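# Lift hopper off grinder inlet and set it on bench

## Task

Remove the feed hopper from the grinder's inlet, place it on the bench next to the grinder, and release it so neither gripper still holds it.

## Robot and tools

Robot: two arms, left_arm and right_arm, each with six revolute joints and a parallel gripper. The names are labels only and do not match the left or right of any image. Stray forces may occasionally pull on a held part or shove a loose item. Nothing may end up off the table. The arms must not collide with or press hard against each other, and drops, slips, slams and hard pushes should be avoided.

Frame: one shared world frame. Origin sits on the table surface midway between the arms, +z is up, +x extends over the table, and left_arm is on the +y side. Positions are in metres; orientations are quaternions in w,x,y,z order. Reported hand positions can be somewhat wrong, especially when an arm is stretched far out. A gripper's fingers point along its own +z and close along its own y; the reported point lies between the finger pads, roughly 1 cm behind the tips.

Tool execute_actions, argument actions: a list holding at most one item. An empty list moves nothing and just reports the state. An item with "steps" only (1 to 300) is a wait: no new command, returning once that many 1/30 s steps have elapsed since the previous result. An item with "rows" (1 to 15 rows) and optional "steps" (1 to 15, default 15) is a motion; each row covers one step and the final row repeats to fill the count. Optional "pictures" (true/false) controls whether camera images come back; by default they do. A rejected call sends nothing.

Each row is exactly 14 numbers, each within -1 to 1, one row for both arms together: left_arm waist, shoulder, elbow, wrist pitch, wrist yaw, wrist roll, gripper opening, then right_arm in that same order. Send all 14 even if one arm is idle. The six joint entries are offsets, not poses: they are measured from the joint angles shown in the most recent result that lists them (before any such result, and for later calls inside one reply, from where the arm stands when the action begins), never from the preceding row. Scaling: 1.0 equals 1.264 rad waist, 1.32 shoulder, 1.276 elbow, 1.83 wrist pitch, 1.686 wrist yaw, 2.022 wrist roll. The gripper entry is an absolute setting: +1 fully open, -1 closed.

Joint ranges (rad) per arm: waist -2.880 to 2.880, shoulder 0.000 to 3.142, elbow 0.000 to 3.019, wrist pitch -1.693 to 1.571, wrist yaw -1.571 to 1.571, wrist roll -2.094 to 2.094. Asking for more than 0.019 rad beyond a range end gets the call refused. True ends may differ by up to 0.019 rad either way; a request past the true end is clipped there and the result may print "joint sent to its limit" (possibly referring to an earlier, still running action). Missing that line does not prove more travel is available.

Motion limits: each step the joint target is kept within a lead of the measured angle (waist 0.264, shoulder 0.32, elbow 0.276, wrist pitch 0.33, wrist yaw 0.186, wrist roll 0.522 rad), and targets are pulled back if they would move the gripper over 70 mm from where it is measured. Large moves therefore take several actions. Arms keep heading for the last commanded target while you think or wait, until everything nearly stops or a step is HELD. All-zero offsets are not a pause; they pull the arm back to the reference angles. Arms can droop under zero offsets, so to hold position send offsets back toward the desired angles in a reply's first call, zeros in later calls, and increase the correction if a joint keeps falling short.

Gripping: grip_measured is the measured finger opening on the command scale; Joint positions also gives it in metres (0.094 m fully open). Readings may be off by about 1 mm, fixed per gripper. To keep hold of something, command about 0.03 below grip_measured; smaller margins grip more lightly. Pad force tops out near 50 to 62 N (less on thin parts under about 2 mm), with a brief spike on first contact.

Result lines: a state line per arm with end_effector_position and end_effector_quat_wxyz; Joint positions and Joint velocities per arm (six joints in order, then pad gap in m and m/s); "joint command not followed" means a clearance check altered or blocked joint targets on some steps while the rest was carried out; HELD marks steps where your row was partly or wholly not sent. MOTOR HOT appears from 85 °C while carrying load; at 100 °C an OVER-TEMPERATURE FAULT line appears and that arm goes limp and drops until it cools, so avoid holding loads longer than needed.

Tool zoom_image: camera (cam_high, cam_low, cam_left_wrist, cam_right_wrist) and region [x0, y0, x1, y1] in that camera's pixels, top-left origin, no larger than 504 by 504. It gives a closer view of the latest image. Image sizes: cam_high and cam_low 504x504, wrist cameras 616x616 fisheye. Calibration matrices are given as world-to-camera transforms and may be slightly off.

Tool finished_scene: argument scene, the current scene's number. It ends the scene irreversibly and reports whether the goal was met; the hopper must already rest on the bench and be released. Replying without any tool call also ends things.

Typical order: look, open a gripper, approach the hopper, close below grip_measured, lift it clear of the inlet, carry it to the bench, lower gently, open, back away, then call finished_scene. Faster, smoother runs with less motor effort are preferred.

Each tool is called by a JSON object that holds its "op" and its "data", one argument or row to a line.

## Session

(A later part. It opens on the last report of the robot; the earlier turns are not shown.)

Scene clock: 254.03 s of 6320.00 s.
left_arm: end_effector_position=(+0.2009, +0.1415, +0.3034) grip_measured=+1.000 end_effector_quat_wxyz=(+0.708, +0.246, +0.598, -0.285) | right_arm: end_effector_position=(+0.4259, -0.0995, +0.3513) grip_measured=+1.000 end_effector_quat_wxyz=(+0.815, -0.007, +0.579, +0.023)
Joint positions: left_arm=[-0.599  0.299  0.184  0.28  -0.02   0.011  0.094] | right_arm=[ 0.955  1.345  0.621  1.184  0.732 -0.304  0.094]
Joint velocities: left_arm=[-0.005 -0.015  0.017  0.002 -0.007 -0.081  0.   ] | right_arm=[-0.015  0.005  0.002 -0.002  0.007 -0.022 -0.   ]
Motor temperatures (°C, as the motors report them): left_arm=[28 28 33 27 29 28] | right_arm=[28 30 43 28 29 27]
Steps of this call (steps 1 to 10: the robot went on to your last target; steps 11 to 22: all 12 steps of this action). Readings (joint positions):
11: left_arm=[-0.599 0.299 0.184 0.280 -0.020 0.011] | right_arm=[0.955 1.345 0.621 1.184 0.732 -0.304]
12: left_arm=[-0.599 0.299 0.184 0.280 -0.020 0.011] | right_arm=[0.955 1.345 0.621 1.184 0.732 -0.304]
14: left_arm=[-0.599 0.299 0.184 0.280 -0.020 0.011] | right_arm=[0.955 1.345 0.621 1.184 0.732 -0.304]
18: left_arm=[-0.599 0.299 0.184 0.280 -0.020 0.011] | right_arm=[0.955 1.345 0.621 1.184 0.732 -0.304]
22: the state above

{"op": "execute_actions", "data": {
  "actions": [
    {"rows": [[0,0,0,0,0,0,1,0,0,0.02,0,0,0,0.92],[0,0,0,0,0,0,1,0,0,0.02,0,0,0,0.86],[0,0,0,0,0,0,1,0,0,0.02,0,0,0,0.8],[0,0,0,0,0,0,1,0,0,0.02,0,0,0,0.76],[0,0,0,0,0,0,1,0,0,0.02,0,0,0,0.72],[0,0,0,0,0,0,1,0,0,0.02,0,0,0,0.68],[0,0,0,0,0,0,1,0,0,0.02,0,0,0,0.65]], "steps": 15}
  ]
}}

Scene clock: 255.67 s of 6320.00 s.
left_arm: end_effector_position=(+0.2009, +0.1415, +0.3034) grip_measured=+1.000 end_effector_quat_wxyz=(+0.708, +0.246, +0.598, -0.285) | right_arm: end_effector_position=(+0.4260, -0.1016, +0.3516) grip_measured=+0.706 end_effector_quat_wxyz=(+0.815, -0.002, +0.579, +0.020)
Joint positions: left_arm=[-0.599  0.299  0.184  0.28  -0.02   0.011  0.094] | right_arm=[ 0.955  1.343  0.621  1.184  0.742 -0.304  0.08 ]
Joint velocities: left_arm=[-0.024  0.005 -0.012 -0.017 -0.066 -0.066  0.   ] | right_arm=[ 0.015 -0.015 -0.012 -0.017 -0.037 -0.007  0.   ]
Motor temperatures (°C, as the motors report them): left_arm=[28 28 33 27 29 28] | right_arm=[28 30 43 28 29 27]
Steps of this call (steps 1 to 15: the robot went on to your last target; steps 16 to 34: nothing new was sent; steps 35 to 49: all 15 steps of this action). Readings (joint positions):
35: left_arm=[-0.599 0.299 0.184 0.280 -0.020 0.011] | right_arm=[0.955 1.344 0.621 1.184 0.732 -0.304]
36: left_arm=[-0.599 0.299 0.184 0.280 -0.020 0.011] | right_arm=[0.955 1.344 0.621 1.184 0.732 -0.304]
38: left_arm=[-0.599 0.299 0.184 0.280 -0.020 0.011] | right_arm=[0.955 1.344 0.621 1.184 0.735 -0.304]
42: left_arm=[-0.599 0.299 0.184 0.280 -0.020 0.011] | right_arm=[0.955 1.343 0.621 1.184 0.741 -0.304]
49: the state above
camera_calibration (this result's frames):
cam_left_wrist: T_world_to_cam=[[-0.697784, -0.716287, -0.00546845, 0.245872], [-0.312605, 0.311381, -0.897396, 0.293038], [0.644496, -0.624479, -0.441192, 0.210564], [0, 0, 0, 1]] pos_world=[0.127463, 0.216361, 0.357215]
cam_right_wrist: T_world_to_cam=[[0.0174589, -0.999689, -0.0177941, -0.101512], [-0.289528, 0.0119795, -0.957094, 0.462197], [0.95701, 0.0218617, -0.289229, -0.181173], [0, 0, 0, 1]] pos_world=[0.308975, -0.103056, 0.388159]

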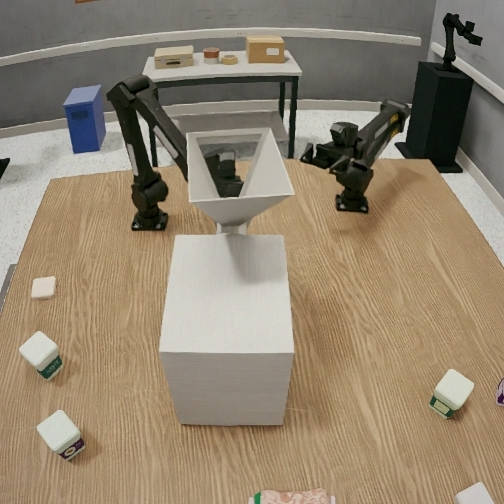

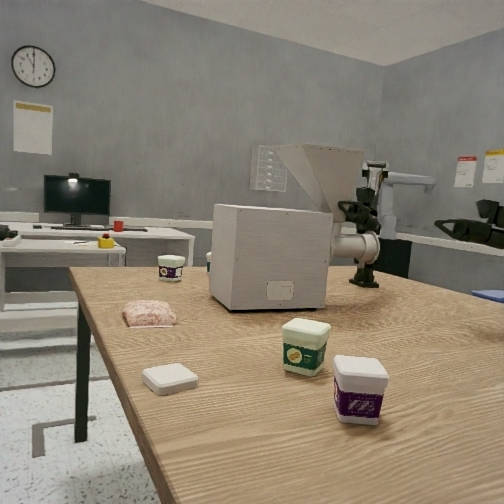

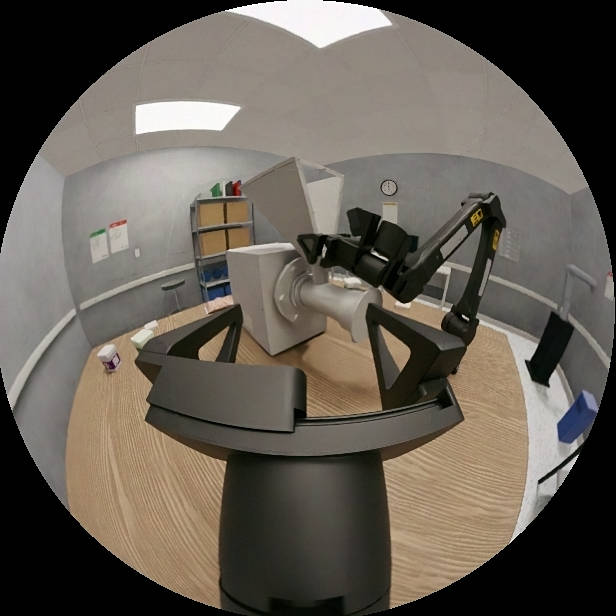

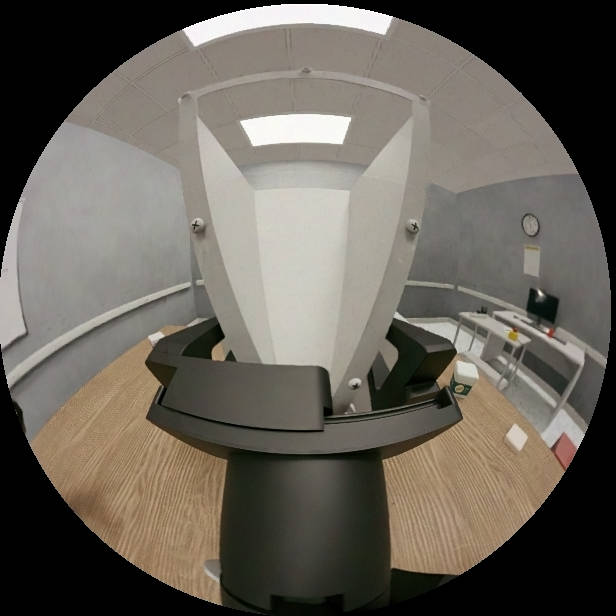

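{"op": "execute_actions", "data": {
  "actions": [
    {"rows": [[0,0,0,0,0,0,1,0,-0.01,0.03,0.015,0,-0.008,0.65],[0,0,0,0,0,0,1,0,-0.015,0.038,0.022,0,-0.013,0.65],[0,0,0,0,0,0,1,0,-0.02,0.045,0.03,0,-0.018,0.65],[0,0,0,0,0,0,1,0,-0.025,0.05,0.037,0,-0.022,0.65],[0,0,0,0,0,0,1,0,-0.03,0.055,0.037,0,-0.022,0.65]], "steps": 15}
  ]
}}

Scene clock: 258.17 s of 6320.00 s.
left_arm: end_effector_position=(+0.2009, +0.1415, +0.3034) grip_measured=+1.000 end_effector_quat_wxyz=(+0.708, +0.246, +0.598, -0.285) | right_arm: end_effector_position=(+0.4257, -0.1027, +0.3525) grip_measured=+0.702 end_effector_quat_wxyz=(+0.815, -0.001, +0.579, +0.018)
Joint positions: left_arm=[-0.599  0.299  0.184  0.28  -0.02   0.011  0.094] | right_arm=[ 0.955  1.342  0.621  1.187  0.747 -0.309  0.08 ]
Joint velocities: left_arm=[-0.005  0.015 -0.007 -0.012 -0.007  0.037  0.   ] | right_arm=[-0.005 -0.005  0.002  0.002  0.007  0.051  0.001]
Motor temperatures (°C, as the motors report them): left_arm=[28 28 33 27 29 28] | right_arm=[28 30 43 28 29 27]
Steps of this call (steps 1 to 15: the robot went on to your last target; steps 16 to 60: nothing new was sent; steps 61 to 75: all 15 steps of this action). Readings (joint positions):
61: left_arm=[-0.599 0.299 0.184 0.280 -0.020 0.011] | right_arm=[0.955 1.343 0.621 1.184 0.743 -0.304]
62: left_arm=[-0.599 0.299 0.184 0.280 -0.020 0.011] | right_arm=[0.955 1.343 0.621 1.184 0.743 -0.305]
64: left_arm=[-0.599 0.299 0.184 0.280 -0.020 0.011] | right_arm=[0.955 1.342 0.621 1.187 0.746 -0.307]
68: left_arm=[-0.599 0.299 0.184 0.280 -0.020 0.011] | right_arm=[0.955 1.342 0.621 1.187 0.747 -0.309]
75: the state above
camera_calibration (this result's frames):
cam_left_wrist: T_world_to_cam=[[-0.697784, -0.716287, -0.00546845, 0.245872], [-0.312605, 0.311381, -0.897396, 0.293038], [0.644496, -0.624479, -0.441192, 0.210564], [0, 0, 0, 1]] pos_world=[0.127463, 0.216361, 0.357215]
cam_right_wrist: T_world_to_cam=[[0.0117602, -0.999777, -0.0175656, -0.100321], [-0.28806, 0.0134348, -0.957518, 0.462683], [0.95754, 0.0163206, -0.287837, -0.181889], [0, 0, 0, 1]] pos_world=[0.308627, -0.103546, 0.388911]

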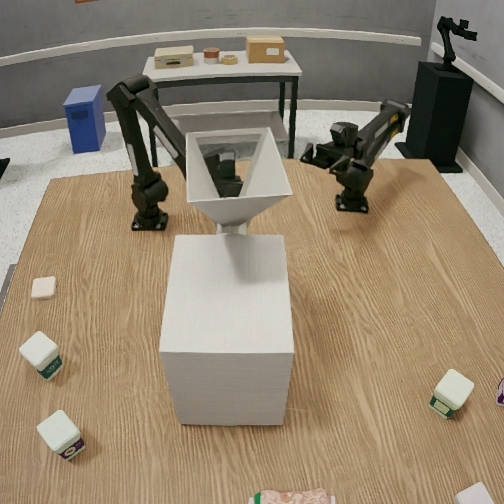

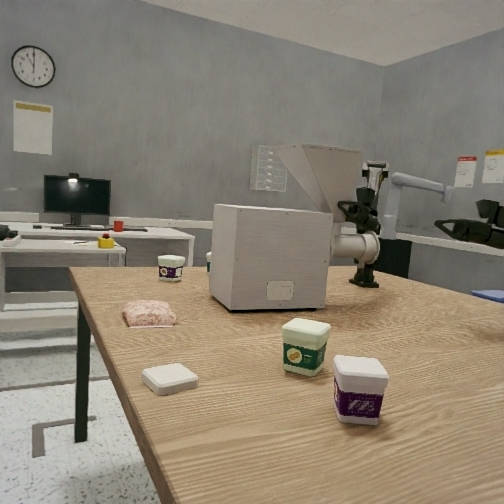

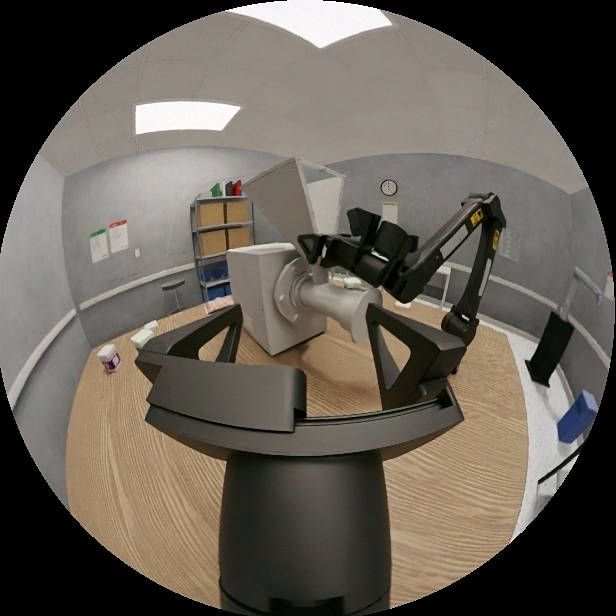

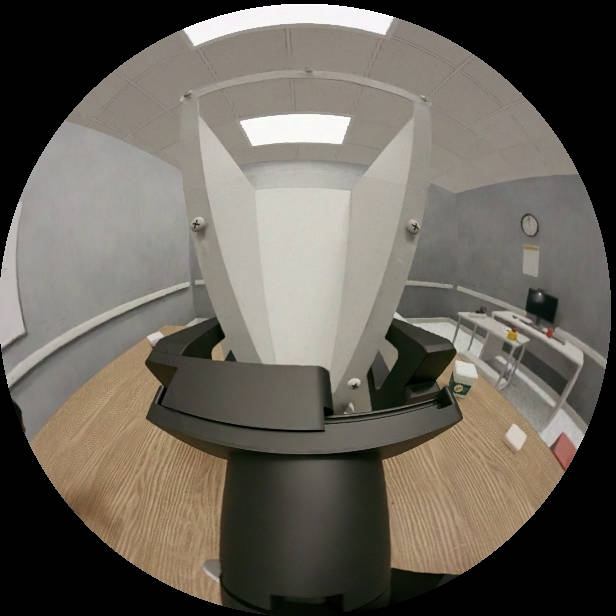

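{"op": "execute_actions", "data": {
  "actions": [
    {"rows": [[0,0,0,0,0,0,1,-0.008,-0.035,0.04,0.026,-0.015,0.006,0.65],[0,0,0,0,0,0,1,-0.016,-0.056,0.026,0.017,-0.037,0.0165,0.65],[0,0,0,0,0,0,1,-0.019,-0.060,0.024,0.0126,-0.047,0.021,0.65],[0,0,0,0,0,0,1,-0.0225,-0.064,0.0217,0.0082,-0.056,0.0256,0.65],[0,0,0,0,0,0,1,-0.0257,-0.0677,0.0196,0.0039,-0.066,0.030,0.65],[0,0,0,0,0,0,1,-0.029,-0.0715,0.0175,-0.0005,-0.075,0.035,0.65],[0,0,0,0,0,0,1,-0.032,-0.0754,0.0154,-0.005,-0.085,0.039,0.65],[0,0,0,0,0,0,1,-0.0354,-0.079,0.0133,-0.009,-0.0945,0.044,0.65],[0,0,0,0,0,0,1,-0.0386,-0.083,0.0112,-0.0136,-0.104,0.0485,0.65],[0,0,0,0,0,0,1,-0.042,-0.087,0.009,-0.018,-0.1136,0.053,0.65],[0,0,0,0,0,0,1,-0.045,-0.0907,0.007,-0.0224,-0.123,0.0576,0.65],[0,0,0,0,0,0,1,-0.0484,-0.0946,0.005,-0.0267,-0.133,0.062,0.65],[0,0,0,0,0,0,1,-0.0516,-0.0984,0.003,-0.031,-0.142,0.0667,0.65]], "steps": 15}
  ]
}}

Scene clock: 270.73 s of 6320.00 s.
left_arm: end_effector_position=(+0.2009, +0.1415, +0.3034) grip_measured=+1.000 end_effector_quat_wxyz=(+0.708, +0.246, +0.598, -0.285) | right_arm: end_effector_position=(+0.4248, -0.0965, +0.3560) grip_measured=+0.700 end_effector_quat_wxyz=(+0.815, -0.059, +0.569, +0.085)
Joint positions: left_arm=[-0.599  0.299  0.184  0.28  -0.02   0.011  0.094] | right_arm=[ 0.901  1.285  0.587  1.107  0.525 -0.214  0.08 ]
Joint velocities: left_arm=[-0.005 -0.005  0.012 -0.017 -0.081 -0.125  0.   ] | right_arm=[-0.044 -0.054 -0.007 -0.144 -0.095  0.139  0.   ]
Motor temperatures (°C, as the motors report them): left_arm=[28 28 33 27 29 28] | right_arm=[28 30 44 28 29 27]
Steps of this call (steps 1 to 15: the robot went on to your last target; steps 16 to 90: nothing new was sent; then 9.07 s passed at rest; steps 91 to 105: all 15 steps of this action). Readings (joint positions):
91: left_arm=[-0.599 0.299 0.184 0.280 -0.020 0.011] | right_arm=[0.955 1.341 0.621 1.187 0.745 -0.308]
92: left_arm=[-0.599 0.299 0.184 0.280 -0.020 0.011] | right_arm=[0.954 1.339 0.621 1.187 0.737 -0.307]
94: left_arm=[-0.599 0.299 0.184 0.280 -0.020 0.011] | right_arm=[0.946 1.333 0.617 1.181 0.700 -0.303]
98: left_arm=[-0.599 0.299 0.184 0.280 -0.020 0.011] | right_arm=[0.927 1.317 0.603 1.160 0.625 -0.273]
105: the state above
camera_calibration (this result's frames):
cam_left_wrist: T_world_to_cam=[[-0.697784, -0.716287, -0.00546845, 0.245872], [-0.312605, 0.311381, -0.897396, 0.293038], [0.644496, -0.624479, -0.441192, 0.210564], [0, 0, 0, 1]] pos_world=[0.127463, 0.216361, 0.357215]
cam_right_wrist: T_world_to_cam=[[0.189594, -0.981862, 0.00121738, -0.174556], [-0.267654, -0.0528756, -0.962063, 0.452203], [0.944678, 0.182075, -0.272824, -0.164005], [0, 0, 0, 1]] pos_world=[0.309061, -0.117618, 0.390516]

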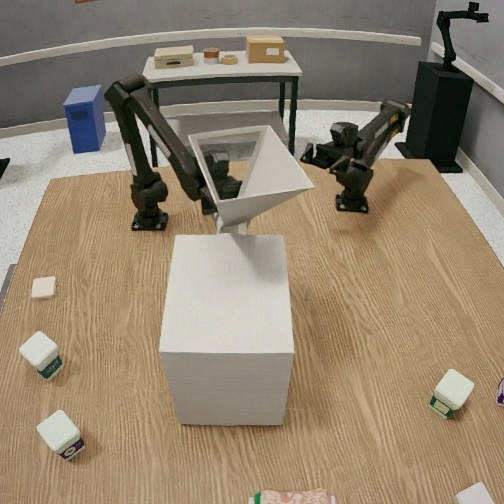

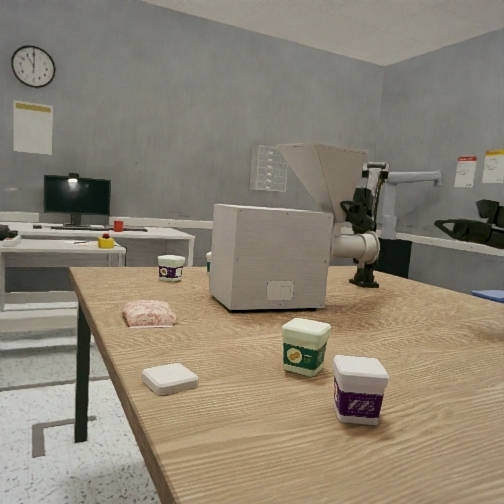

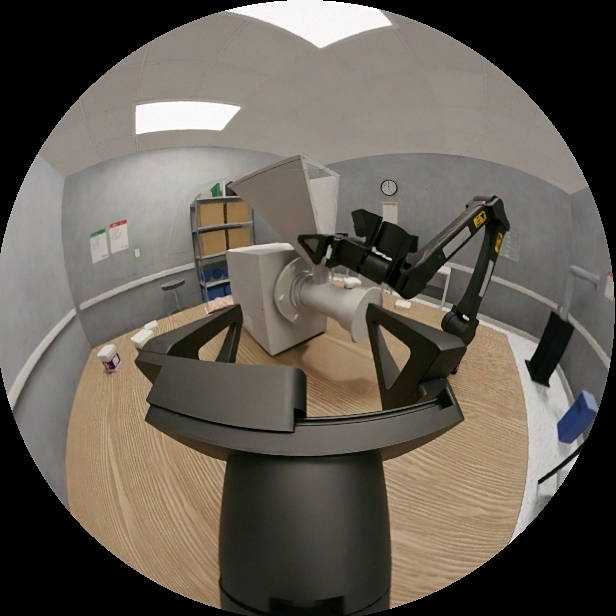

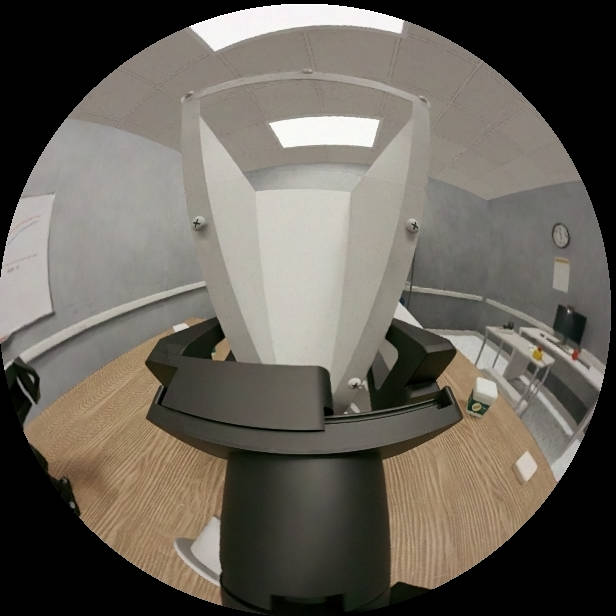

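{"op": "execute_actions", "data": {
  "actions": [
    {"rows": [[0,0,0,0,0,0,1,-0.010,-0.045,0.03,0.02,-0.02,0.014,0.65],[0,0,0,0,0,0,1,-0.017,-0.059,0.0275,0.015,-0.034,0.0207,0.65],[0,0,0,0,0,0,1,-0.0213,-0.0627,0.0262,0.0117,-0.045,0.025,0.65],[0,0,0,0,0,0,1,-0.0258,-0.0662,0.025,0.0082,-0.056,0.0294,0.65],[0,0,0,0,0,0,1,-0.030,-0.0698,0.0237,0.0048,-0.0667,0.0337,0.65],[0,0,0,0,0,0,1,-0.0347,-0.0733,0.0224,0.0013,-0.0777,0.038,0.65],[0,0,0,0,0,0,1,-0.039,-0.0769,0.0211,-0.0021,-0.0886,0.0424,0.65],[0,0,0,0,0,0,1,-0.0436,-0.0804,0.0198,-0.0056,-0.0996,0.0467,0.65],[0,0,0,0,0,0,1,-0.048,-0.084,0.0186,-0.009,-0.1105,0.051,0.65],[0,0,0,0,0,0,1,-0.0525,-0.0875,0.0173,-0.0125,-0.1215,0.0554,0.65],[0,0,0,0,0,0,1,-0.057,-0.091,0.016,-0.016,-0.1324,0.0597,0.65],[0,0,0,0,0,0,1,-0.0614,-0.0946,0.0148,-0.0194,-0.1434,0.064,0.65],[0,0,0,0,0,0,1,-0.0658,-0.0982,0.0135,-0.0228,-0.1543,0.0684,0.65]], "steps": 15}
  ],
  "pictures": false
}}

Scene clock: 272.70 s of 6320.00 s.
left_arm: end_effector_position=(+0.2009, +0.1415, +0.3034) grip_measured=+1.000 end_effector_quat_wxyz=(+0.708, +0.246, +0.598, -0.285) | right_arm: end_effector_position=(+0.4229, -0.0922, +0.3569) grip_measured=+0.699 end_effector_quat_wxyz=(+0.802, -0.116, +0.562, +0.164)
Joint positions: left_arm=[-0.599  0.299  0.184  0.28  -0.02   0.011  0.094] | right_arm=[ 0.828  1.234  0.561  1.035  0.276 -0.105  0.08 ]
Joint velocities: left_arm=[-0.005 -0.015  0.002  0.012  0.051 -0.022  0.   ] | right_arm=[-0.054 -0.063  0.002 -0.095 -0.139  0.037 -0.001]
Motor temperatures (°C, as the motors report them): left_arm=[28 28 34 27 29 28] | right_arm=[28 30 44 28 29 27]
Steps of this call (steps 1 to 15: the robot went on to your last target; steps 16 to 44: nothing new was sent; steps 45 to 59: all 15 steps of this action). Readings (joint positions):
45: left_arm=[-0.599 0.299 0.184 0.280 -0.020 0.011] | right_arm=[0.899 1.283 0.586 1.103 0.521 -0.205]
46: left_arm=[-0.599 0.299 0.184 0.280 -0.020 0.011] | right_arm=[0.896 1.282 0.585 1.103 0.510 -0.204]
48: left_arm=[-0.599 0.299 0.184 0.280 -0.020 0.011] | right_arm=[0.886 1.277 0.579 1.101 0.471 -0.195]
52: left_arm=[-0.599 0.299 0.184 0.280 -0.020 0.011] | right_arm=[0.864 1.261 0.570 1.080 0.394 -0.160]
59: the state above

{"op": "execute_actions", "data": {
  "actions": [
    {"rows": [[0,0,0,0,0,0,1,-0.010,-0.05,0.045,0.02,-0.02,0.012,0.65],[0,0,0,0,0,0,1,-0.018,-0.0557,0.0463,0.0163,-0.0363,0.0173,0.65],[0,0,0,0,0,0,1,-0.023,-0.057,0.046,0.015,-0.0485,0.021,0.65],[0,0,0,0,0,0,1,-0.028,-0.0584,0.0456,0.0136,-0.0606,0.0246,0.65],[0,0,0,0,0,0,1,-0.033,-0.0597,0.0452,0.0123,-0.0728,0.0283,0.65],[0,0,0,0,0,0,1,-0.038,-0.061,0.0448,0.0109,-0.085,0.032,0.65],[0,0,0,0,0,0,1,-0.043,-0.0624,0.0445,0.0096,-0.097,0.0356,0.65],[0,0,0,0,0,0,1,-0.048,-0.0637,0.0441,0.0082,-0.1092,0.0392,0.65],[0,0,0,0,0,0,1,-0.053,-0.065,0.0438,0.0069,-0.1214,0.0429,0.65],[0,0,0,0,0,0,1,-0.058,-0.0664,0.0434,0.0055,-0.1335,0.0465,0.65],[0,0,0,0,0,0,1,-0.063,-0.0677,0.043,0.0042,-0.1457,0.0502,0.65],[0,0,0,0,0,0,1,-0.068,-0.069,0.0427,0.0028,-0.1578,0.0538,0.65],[0,0,0,0,0,0,1,-0.073,-0.0704,0.0423,0.0015,-0.17,0.0575,0.65]], "steps": 15}
  ]
}}

Scene clock: 274.77 s of 6320.00 s.
left_arm: end_effector_position=(+0.2009, +0.1415, +0.3034) grip_measured=+1.000 end_effector_quat_wxyz=(+0.708, +0.246, +0.598, -0.285) | right_arm: end_effector_position=(+0.4202, -0.0882, +0.3578) grip_measured=+0.697 end_effector_quat_wxyz=(+0.781, -0.175, +0.548, +0.243)
Joint positions: left_arm=[-0.599  0.299  0.184  0.28  -0.02   0.011  0.094] | right_arm=[ 0.743  1.213  0.553  1.005  0.003 -0.009  0.08 ]
Joint velocities: left_arm=[ 0.015 -0.015  0.022 -0.012 -0.007 -0.022  0.   ] | right_arm=[-0.044 -0.015 -0.012 -0.012 -0.081  0.139  0.   ]
Motor temperatures (°C, as the motors report them): left_arm=[28 28 34 27 29 28] | right_arm=[28 30 44 28 29 27]
Steps of this call (steps 1 to 15: the robot went on to your last target; steps 16 to 47: nothing new was sent; steps 48 to 62: all 15 steps of this action). Readings (joint positions):
48: left_arm=[-0.599 0.299 0.184 0.280 -0.020 0.011] | right_arm=[0.826 1.233 0.561 1.031 0.270 -0.098]
49: left_arm=[-0.599 0.299 0.184 0.280 -0.020 0.011] | right_arm=[0.822 1.233 0.561 1.031 0.256 -0.097]
51: left_arm=[-0.599 0.299 0.184 0.280 -0.020 0.011] | right_arm=[0.810 1.230 0.559 1.030 0.214 -0.089]
55: left_arm=[-0.599 0.299 0.184 0.280 -0.020 0.011] | right_arm=[0.785 1.223 0.555 1.022 0.133 -0.057]
62: the state above
camera_calibration (this result's frames):
cam_left_wrist: T_world_to_cam=[[-0.697784, -0.716287, -0.00546845, 0.245872], [-0.312605, 0.311381, -0.897396, 0.293038], [0.644496, -0.624479, -0.441192, 0.210564], [0, 0, 0, 1]] pos_world=[0.127463, 0.216361, 0.357215]
cam_right_wrist: T_world_to_cam=[[0.556263, -0.830957, 0.00899181, -0.309061], [-0.227146, -0.162447, -0.960217, 0.425843], [0.79936, 0.532091, -0.279112, -0.0665445], [0, 0, 0, 1]] pos_world=[0.32184, -0.152232, 0.393107]

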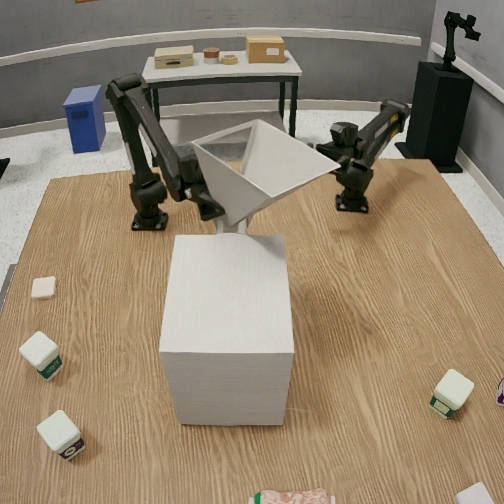

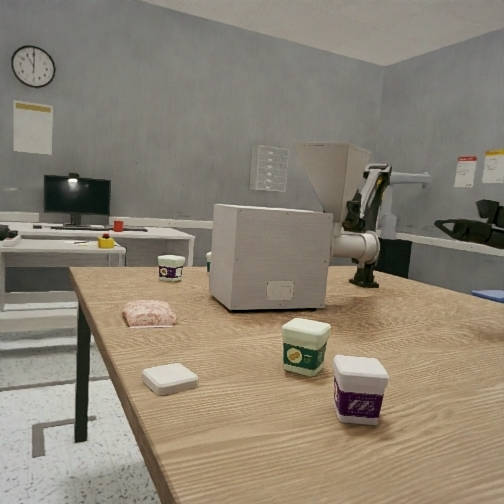

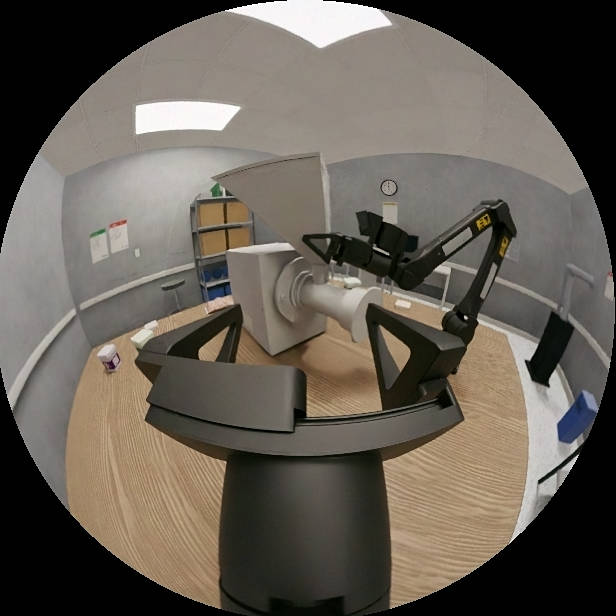

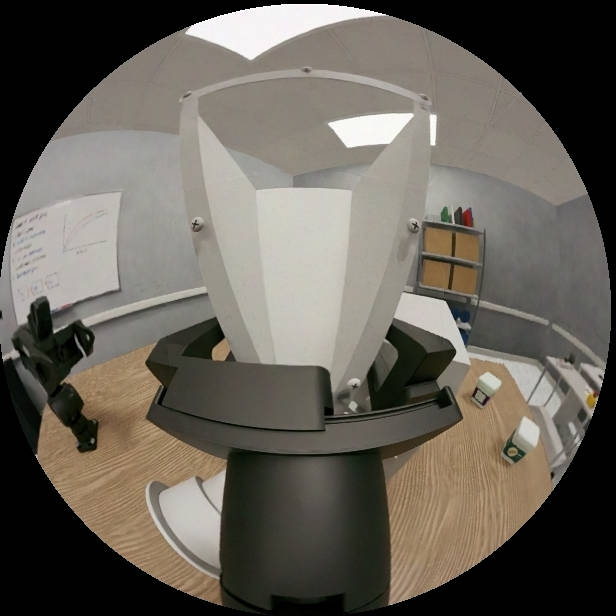

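{"op": "zoom_image", "data": {
  "camera": "cam_left_wrist",
  "region": [280, 215, 380, 315]
}}

{"op": "zoom_image", "data": {
  "camera": "cam_low",
  "region": [290, 130, 410, 270]
}}

Region (280, 215, 380, 315) of cam_left_wrist's 616x616 image, scaled by 5.040, with more detail than that image has.

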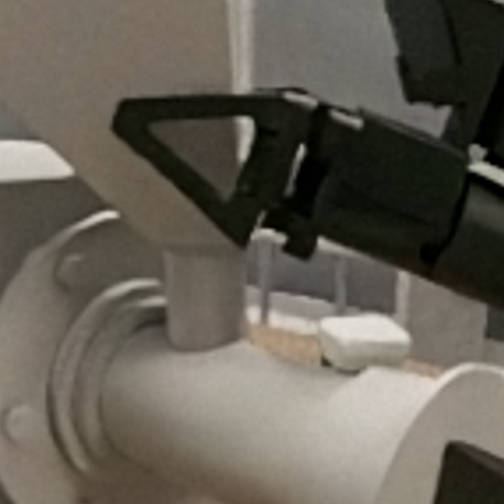

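Region (290, 130, 410, 270) of cam_low's 504x504 image, scaled by 3.600, with more detail than that image has; it fills the left 432 columns of this view, and the rest is white.

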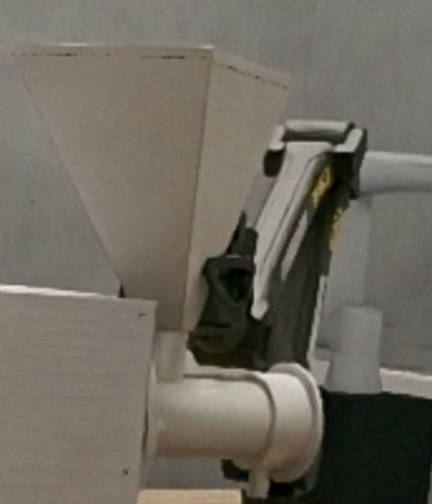

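{"op": "execute_actions", "data": {
  "actions": [
    {"rows": [[0,0,0,0,0,0,1,0,-0.019,0.035,0.025,0,0,0.65],[0,0,0,0,0,0,1,0,-0.019,0.035,0.03,0,0,0.65],[0,0,0,0,0,0,1,0,-0.019,0.035,0.035,0,0,0.65],[0,0,0,0,0,0,1,0,-0.019,0.035,0.04,0,0,0.65],[0,0,0,0,0,0,1,0,-0.019,0.035,0.045,0,0,0.65],[0,0,0,0,0,0,1,0,-0.019,0.035,0.05,0,0,0.65],[0,0,0,0,0,0,1,0,-0.019,0.035,0.055,0,0,0.65],[0,0,0,0,0,0,1,0,-0.019,0.035,0.06,0,0,0.65],[0,0,0,0,0,0,1,0,-0.019,0.035,0.065,0,0,0.65],[0,0,0,0,0,0,1,0,-0.019,0.035,0.07,0,0,0.65]], "steps": 15}
  ],
  "pictures": false
}}

Scene clock: 281.50 s of 6320.00 s.
left_arm: end_effector_position=(+0.2009, +0.1415, +0.3034) grip_measured=+1.000 end_effector_quat_wxyz=(+0.708, +0.246, +0.598, -0.285) | right_arm: end_effector_position=(+0.4206, -0.0886, +0.3572) grip_measured=+0.697 end_effector_quat_wxyz=(+0.784, -0.172, +0.544, +0.244)
Joint positions: left_arm=[-0.599  0.299  0.184  0.28  -0.02   0.011  0.094] | right_arm=[ 0.742  1.224  0.551  1.03   0.005 -0.006  0.08 ]
Joint velocities: left_arm=[-0.005 -0.015 -0.002 -0.017 -0.022  0.051  0.   ] | right_arm=[ 0.005  0.005 -0.012  0.007 -0.022  0.037  0.   ]
Motor temperatures (°C, as the motors report them): left_arm=[28 28 34 27 29 28] | right_arm=[28 30 45 28 28 27]
Steps of this call (steps 1 to 15: the robot went on to your last target; steps 16 to 90: nothing new was sent; then 3.23 s passed at rest; steps 91 to 105: all 15 steps of this action). Readings (joint positions):
91: left_arm=[-0.599 0.299 0.184 0.280 -0.020 0.011] | right_arm=[0.742 1.214 0.552 1.004 0.003 -0.006]
92: left_arm=[-0.599 0.299 0.184 0.280 -0.020 0.011] | right_arm=[0.742 1.214 0.552 1.004 0.005 -0.006]
94: left_arm=[-0.599 0.299 0.184 0.280 -0.020 0.011] | right_arm=[0.742 1.214 0.552 1.004 0.005 -0.006]
98: left_arm=[-0.599 0.299 0.184 0.280 -0.020 0.011] | right_arm=[0.742 1.216 0.552 1.009 0.005 -0.006]
105: the state above

{"op": "execute_actions", "data": {
  "actions": [
    {"rows": [[0,0,0,0,0,0,1,0,-0.034,0.033,0.045,0,0,0.65],[0,0,0,0,0,0,1,0,-0.034,0.033,0.05,0,0,0.65],[0,0,0,0,0,0,1,0,-0.034,0.033,0.054,0,0,0.65],[0,0,0,0,0,0,1,0,-0.034,0.033,0.058,0,0,0.65],[0,0,0,0,0,0,1,0,-0.034,0.033,0.062,0,0,0.65],[0,0,0,0,0,0,1,0,-0.034,0.033,0.065,0,0,0.65],[0,0,0,0,0,0,1,0,-0.034,0.033,0.068,0,0,0.65],[0,0,0,0,0,0,1,0,-0.034,0.033,0.071,0,0,0.65],[0,0,0,0,0,0,1,0,-0.034,0.033,0.074,0,0,0.65],[0,0,0,0,0,0,1,0,-0.034,0.033,0.077,0,0,0.65],[0,0,0,0,0,0,1,0,-0.034,0.033,0.08,0,0,0.65]], "steps": 15}
  ]
}}

Scene clock: 289.53 s of 6320.00 s.
left_arm: end_effector_position=(+0.2009, +0.1415, +0.3034) grip_measured=+1.000 end_effector_quat_wxyz=(+0.708, +0.246, +0.598, -0.285) | right_arm: end_effector_position=(+0.4203, -0.0887, +0.3577) grip_measured=+0.696 end_effector_quat_wxyz=(+0.787, -0.170, +0.539, +0.245)
Joint positions: left_arm=[-0.599  0.299  0.184  0.28  -0.02   0.011  0.094] | right_arm=[ 0.742  1.232  0.549  1.051  0.005 -0.006  0.08 ]
Joint velocities: left_arm=[-0.005 -0.005  0.002  0.002  0.037 -0.066  0.   ] | right_arm=[ 0.015  0.005  0.007  0.017 -0.11   0.081 -0.001]
Motor temperatures (°C, as the motors report them): left_arm=[28 28 34 27 29 28] | right_arm=[28 30 45 28 28 27]
Steps of this call (steps 1 to 15: the robot went on to your last target; steps 16 to 90: nothing new was sent; then 4.53 s passed at rest; steps 91 to 105: all 15 steps of this action). Readings (joint positions):
91: left_arm=[-0.599 0.299 0.184 0.280 -0.020 0.011] | right_arm=[0.742 1.224 0.551 1.030 0.005 -0.006]
92: left_arm=[-0.599 0.299 0.184 0.280 -0.020 0.011] | right_arm=[0.742 1.224 0.551 1.030 0.005 -0.006]
94: left_arm=[-0.599 0.299 0.184 0.280 -0.020 0.011] | right_arm=[0.742 1.224 0.551 1.030 0.005 -0.006]
98: left_arm=[-0.599 0.299 0.184 0.280 -0.020 0.011] | right_arm=[0.742 1.225 0.550 1.035 0.005 -0.006]
105: the state above
camera_calibration (this result's frames):
cam_left_wrist: T_world_to_cam=[[-0.697784, -0.716287, -0.00546845, 0.245872], [-0.312605, 0.311381, -0.897396, 0.293038], [0.644496, -0.624479, -0.441192, 0.210564], [0, 0, 0, 1]] pos_world=[0.127463, 0.216361, 0.357215]
cam_right_wrist: T_world_to_cam=[[0.555341, -0.83161, 0.00453303, -0.307654], [-0.21081, -0.146045, -0.966556, 0.42249], [0.80446, 0.535813, -0.256417, -0.0763041], [0, 0, 0, 1]] pos_world=[0.321301, -0.153261, 0.390189]

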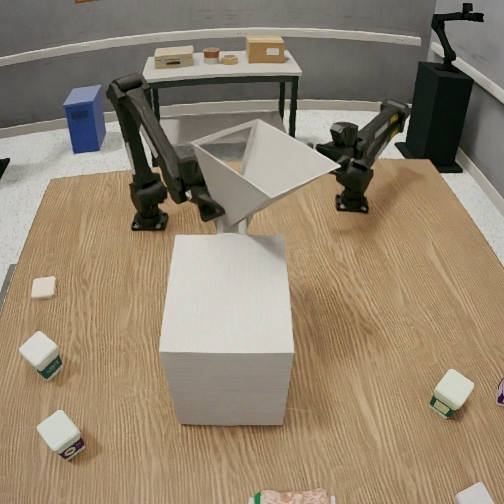

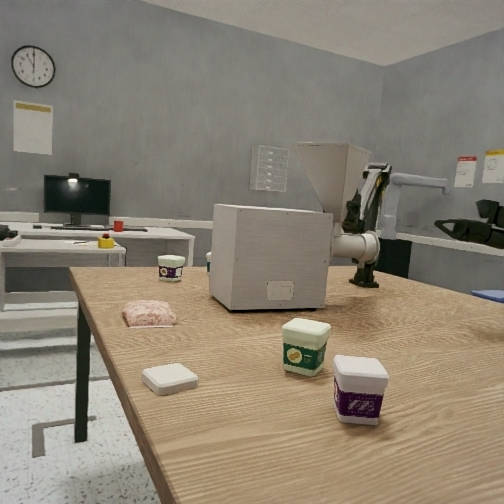

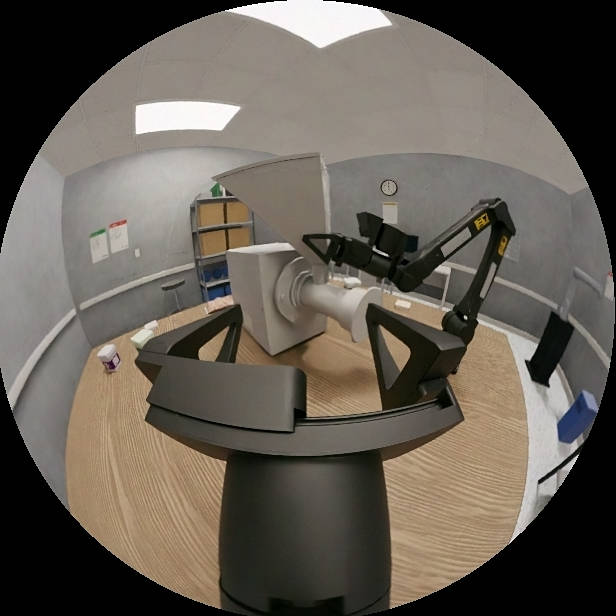

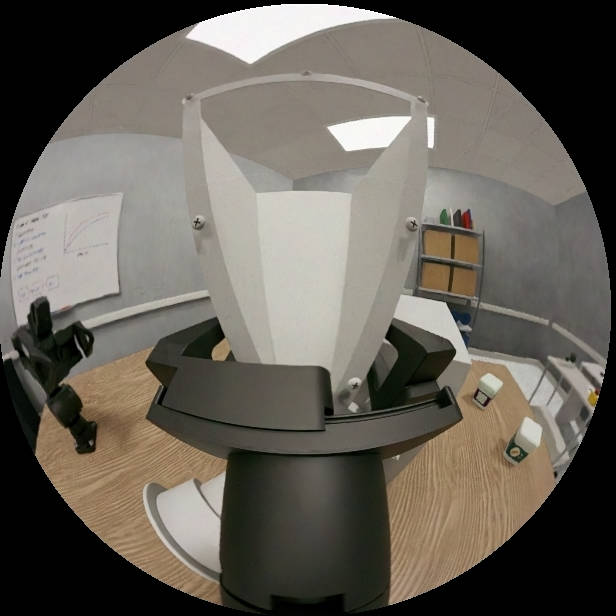

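{"op": "zoom_image", "data": {
  "camera": "cam_low",
  "region": [290, 130, 410, 270]
}}

{"op": "zoom_image", "data": {
  "camera": "cam_left_wrist",
  "region": [200, 140, 380, 320]
}}

Region (290, 130, 410, 270) of cam_low's 504x504 image, scaled by 3.600, with more detail than that image has; it fills the left 432 columns of this view, and the rest is white.

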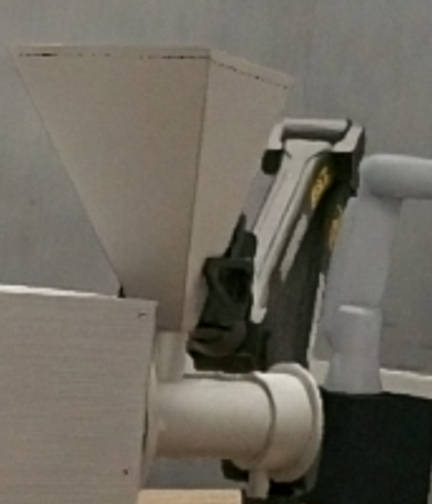

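Region (200, 140, 380, 320) of cam_left_wrist's 616x616 image, scaled by 2.800, with more detail than that image has.

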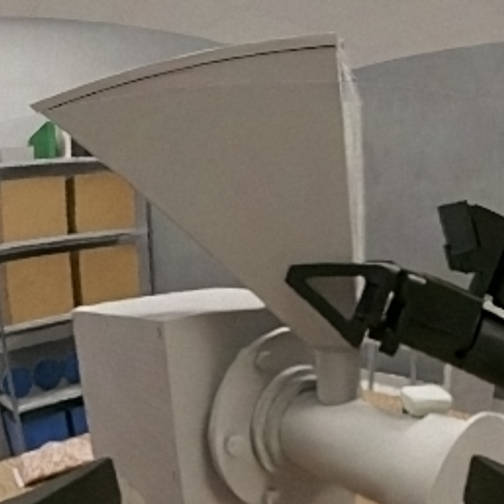

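{"op": "execute_actions", "data": {
  "actions": [
    {"rows": [[0,0,0,0,0,0,1,0.006,-0.038,0.035,0.055,0.012,-0.006,0.64],[0,0,0,0,0,0,1,0.011,-0.038,0.035,0.056,0.022,-0.010,0.64],[0,0,0,0,0,0,1,0.0143,-0.038,0.035,0.057,0.030,-0.0124,0.64],[0,0,0,0,0,0,1,0.0175,-0.038,0.035,0.058,0.038,-0.0148,0.64],[0,0,0,0,0,0,1,0.0208,-0.038,0.035,0.059,0.046,-0.0172,0.64],[0,0,0,0,0,0,1,0.024,-0.038,0.035,0.060,0.054,-0.0196,0.64],[0,0,0,0,0,0,1,0.0273,-0.038,0.035,0.061,0.062,-0.022,0.64],[0,0,0,0,0,0,1,0.0305,-0.038,0.035,0.062,0.070,-0.0244,0.64],[0,0,0,0,0,0,1,0.0338,-0.038,0.035,0.063,0.078,-0.0268,0.64],[0,0,0,0,0,0,1,0.037,-0.038,0.035,0.064,0.086,-0.029,0.64],[0,0,0,0,0,0,1,0.039,-0.038,0.035,0.065,0.09,-0.03,0.64]], "steps": 15}
  ]
}}

Scene clock: 294.47 s of 6320.00 s.
left_arm: end_effector_position=(+0.2009, +0.1415, +0.3034) grip_measured=+1.000 end_effector_quat_wxyz=(+0.708, +0.246, +0.598, -0.285) | right_arm: end_effector_position=(+0.4223, -0.0936, +0.3571) grip_measured=+0.696 end_effector_quat_wxyz=(+0.796, -0.131, +0.551, +0.211)
Joint positions: left_arm=[-0.599  0.299  0.184  0.28  -0.02   0.011  0.094] | right_arm=[ 0.784  1.233  0.549  1.054  0.152 -0.032  0.08 ]
Joint velocities: left_arm=[-0.005 -0.015  0.012 -0.017  0.095 -0.007  0.   ] | right_arm=[ 0.005  0.015  0.002  0.017 -0.022 -0.037  0.   ]
Motor temperatures (°C, as the motors report them): left_arm=[28 28 34 27 29 28] | right_arm=[28 30 45 29 28 27]
Steps of this call (steps 1 to 15: the robot went on to your last target; steps 16 to 90: nothing new was sent; then 1.43 s passed at rest; steps 91 to 105: all 15 steps of this action). Readings (joint positions):
91: left_arm=[-0.599 0.299 0.184 0.280 -0.020 0.011] | right_arm=[0.743 1.232 0.549 1.051 0.009 -0.006]
92: left_arm=[-0.599 0.299 0.184 0.280 -0.020 0.011] | right_arm=[0.745 1.233 0.549 1.051 0.018 -0.006]
94: left_arm=[-0.599 0.299 0.184 0.280 -0.020 0.011] | right_arm=[0.753 1.233 0.549 1.051 0.049 -0.006]
98: left_arm=[-0.599 0.299 0.184 0.280 -0.020 0.011] | right_arm=[0.769 1.233 0.549 1.052 0.103 -0.015]
105: the state above
camera_calibration (this result's frames):
cam_left_wrist: T_world_to_cam=[[-0.697784, -0.716287, -0.00546845, 0.245872], [-0.312605, 0.311381, -0.897396, 0.293038], [0.644496, -0.624479, -0.441192, 0.210564], [0, 0, 0, 1]] pos_world=[0.127463, 0.216361, 0.357215]
cam_right_wrist: T_world_to_cam=[[0.464659, -0.885175, -0.0236096, -0.269409], [-0.240182, -0.100327, -0.965529, 0.437979], [0.852293, 0.454313, -0.259221, -0.102255], [0, 0, 0, 1]] pos_world=[0.317529, -0.148077, 0.390014]

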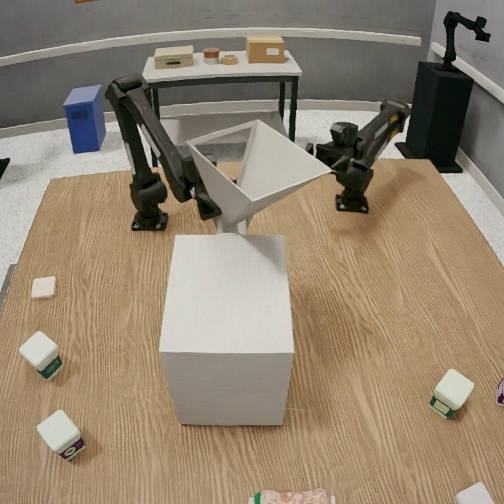

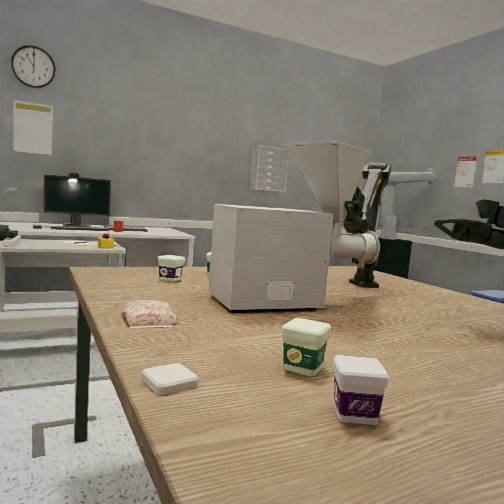

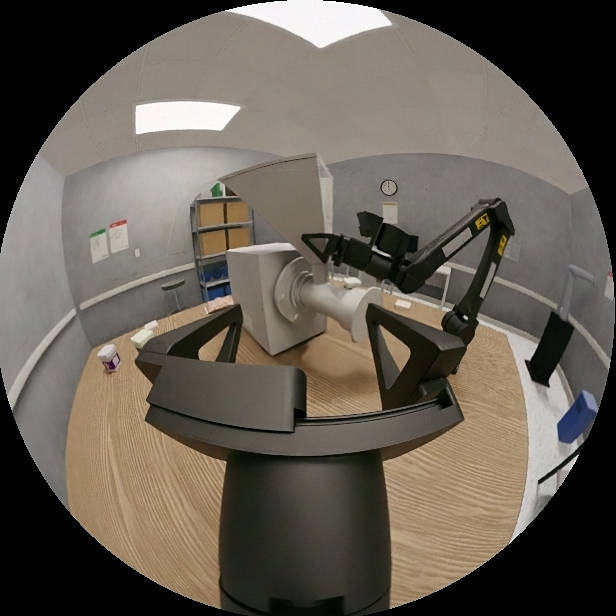

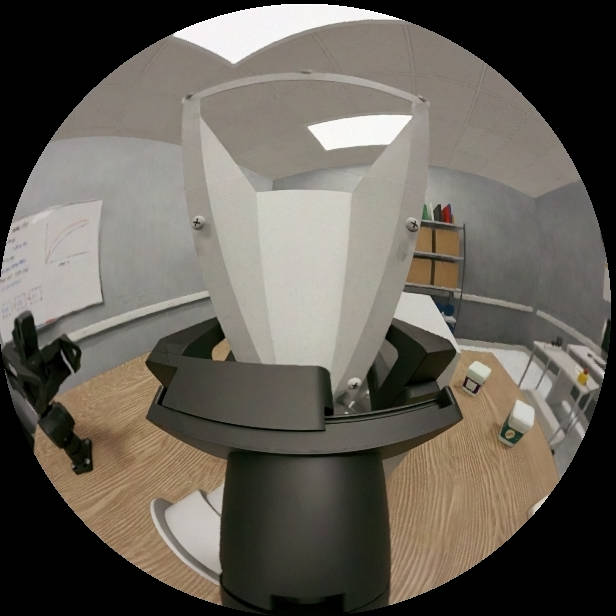

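{"op": "execute_actions", "data": {
  "actions": [
    {"rows": [[0,0,0,0,0,0,1,0.010,-0.022,0.06,0.04,0.015,-0.014,0.64],[0,0,0,0,0,0,1,0.018,-0.0145,0.072,0.033,0.030,-0.021,0.64],[0,0,0,0,0,0,1,0.0228,-0.013,0.073,0.034,0.0416,-0.0257,0.64],[0,0,0,0,0,0,1,0.0277,-0.0115,0.074,0.0355,0.0532,-0.0302,0.64],[0,0,0,0,0,0,1,0.0326,-0.0098,0.075,0.037,0.0647,-0.0348,0.64],[0,0,0,0,0,0,1,0.0375,-0.008,0.076,0.039,0.0762,-0.0394,0.64],[0,0,0,0,0,0,1,0.0425,-0.006,0.0772,0.041,0.0878,-0.0439,0.64],[0,0,0,0,0,0,1,0.0474,-0.004,0.0784,0.043,0.0993,-0.0485,0.64],[0,0,0,0,0,0,1,0.0523,-0.002,0.0797,0.045,0.1108,-0.053,0.64],[0,0,0,0,0,0,1,0.0572,0.0,0.081,0.047,0.1224,-0.0576,0.64],[0,0,0,0,0,0,1,0.0622,0.0022,0.0823,0.049,0.1339,-0.0622,0.64],[0,0,0,0,0,0,1,0.0671,0.0045,0.0837,0.0513,0.1455,-0.0667,0.64],[0,0,0,0,0,0,1,0.072,0.0068,0.0851,0.0535,0.157,-0.0713,0.64]], "steps": 15}
  ],
  "pictures": false
}}

Scene clock: 301.67 s of 6320.00 s.
left_arm: end_effector_position=(+0.2009, +0.1415, +0.3034) grip_measured=+1.000 end_effector_quat_wxyz=(+0.708, +0.246, +0.598, -0.285) | right_arm: end_effector_position=(+0.4242, -0.0977, +0.3527) grip_measured=+0.693 end_effector_quat_wxyz=(+0.808, -0.076, +0.569, +0.133)
Joint positions: left_arm=[-0.599  0.299  0.184  0.28  -0.02   0.011  0.094] | right_arm=[ 0.864  1.261  0.564  1.079  0.412 -0.129  0.08 ]
Joint velocities: left_arm=[-0.005 -0.015  0.012 -0.027 -0.007  0.11   0.   ] | right_arm=[ 0.015  0.034  0.007  0.071  0.125 -0.11  -0.   ]
Motor temperatures (°C, as the motors report them): left_arm=[28 28 34 27 29 28] | right_arm=[28 30 45 29 28 27]
Steps of this call (steps 1 to 15: the robot went on to your last target; steps 16 to 90: nothing new was sent; then 3.70 s passed at rest; steps 91 to 105: all 15 steps of this action). Readings (joint positions):
91: left_arm=[-0.599 0.299 0.184 0.280 -0.020 0.011] | right_arm=[0.785 1.235 0.549 1.054 0.157 -0.034]
92: left_arm=[-0.599 0.299 0.184 0.280 -0.020 0.011] | right_arm=[0.790 1.237 0.549 1.054 0.172 -0.037]
94: left_arm=[-0.599 0.299 0.184 0.280 -0.020 0.011] | right_arm=[0.803 1.239 0.550 1.054 0.215 -0.049]
98: left_arm=[-0.599 0.299 0.184 0.280 -0.020 0.011] | right_arm=[0.827 1.243 0.553 1.056 0.293 -0.076]
105: the state above

{"op": "execute_actions", "data": {
  "actions": [
    {"rows": [[0,0,0,0,0,0,1,0.011,-0.02,0.068,0.044,0.017,-0.026,0.64],[0,0,0,0,0,0,1,0.0176,-0.0155,0.0708,0.049,0.0325,-0.0325,0.64],[0,0,0,0,0,0,1,0.0224,-0.0115,0.073,0.053,0.0453,-0.0387,0.64],[0,0,0,0,0,0,1,0.0272,-0.0075,0.0755,0.0575,0.058,-0.045,0.64],[0,0,0,0,0,0,1,0.032,-0.0033,0.078,0.062,0.0708,-0.0512,0.64],[0,0,0,0,0,0,1,0.0368,0.001,0.0805,0.0665,0.0836,-0.0574,0.64],[0,0,0,0,0,0,1,0.0417,0.0054,0.083,0.071,0.0964,-0.0637,0.64],[0,0,0,0,0,0,1,0.0465,0.01,0.0858,0.076,0.109,-0.07,0.64],[0,0,0,0,0,0,1,0.0513,0.0146,0.0886,0.081,0.122,-0.076,0.64],[0,0,0,0,0,0,1,0.056,0.0193,0.0914,0.086,0.1347,-0.0824,0.64],[0,0,0,0,0,0,1,0.061,0.0241,0.0943,0.091,0.1475,-0.0886,0.64],[0,0,0,0,0,0,1,0.0657,0.029,0.0973,0.0964,0.16,-0.095,0.64],[0,0,0,0,0,0,1,0.0705,0.0341,0.1003,0.1017,0.173,-0.101,0.64]], "steps": 15}
  ],
  "pictures": false
}}

Scene clock: 308.87 s of 6320.00 s.
left_arm: end_effector_position=(+0.2009, +0.1415, +0.3034) grip_measured=+1.000 end_effector_quat_wxyz=(+0.708, +0.246, +0.598, -0.285) | right_arm: end_effector_position=(+0.4237, -0.1041, +0.3513) grip_measured=+0.683 end_effector_quat_wxyz=(+0.817, -0.011, +0.575, +0.039)
Joint positions: left_arm=[-0.599  0.299  0.184  0.28  -0.02   0.011  0.094] | right_arm=[ 0.941  1.326  0.6    1.181  0.693 -0.273  0.079]
Joint velocities: left_arm=[-0.005 -0.015 -0.017  0.007  0.007  0.022  0.   ] | right_arm=[-0.005 -0.005 -0.012  0.017  0.037 -0.095 -0.   ]
Motor temperatures (°C, as the motors report them): left_arm=[28 28 34 27 29 28] | right_arm=[28 30 47 29 28 27]
Steps of this call (steps 1 to 30: the robot went on to your last target; steps 31 to 90: nothing new was sent; then 3.70 s passed at rest; steps 91 to 105: all 15 steps of this action). Readings (joint positions):
91: left_arm=[-0.599 0.299 0.184 0.280 -0.020 0.011] | right_arm=[0.866 1.264 0.566 1.080 0.418 -0.142]
92: left_arm=[-0.599 0.299 0.184 0.280 -0.020 0.011] | right_arm=[0.869 1.265 0.567 1.082 0.432 -0.145]
94: left_arm=[-0.599 0.299 0.184 0.280 -0.020 0.011] | right_arm=[0.882 1.269 0.568 1.092 0.479 -0.158]
98: left_arm=[-0.599 0.299 0.184 0.280 -0.020 0.011] | right_arm=[0.907 1.288 0.577 1.126 0.566 -0.198]
105: the state above


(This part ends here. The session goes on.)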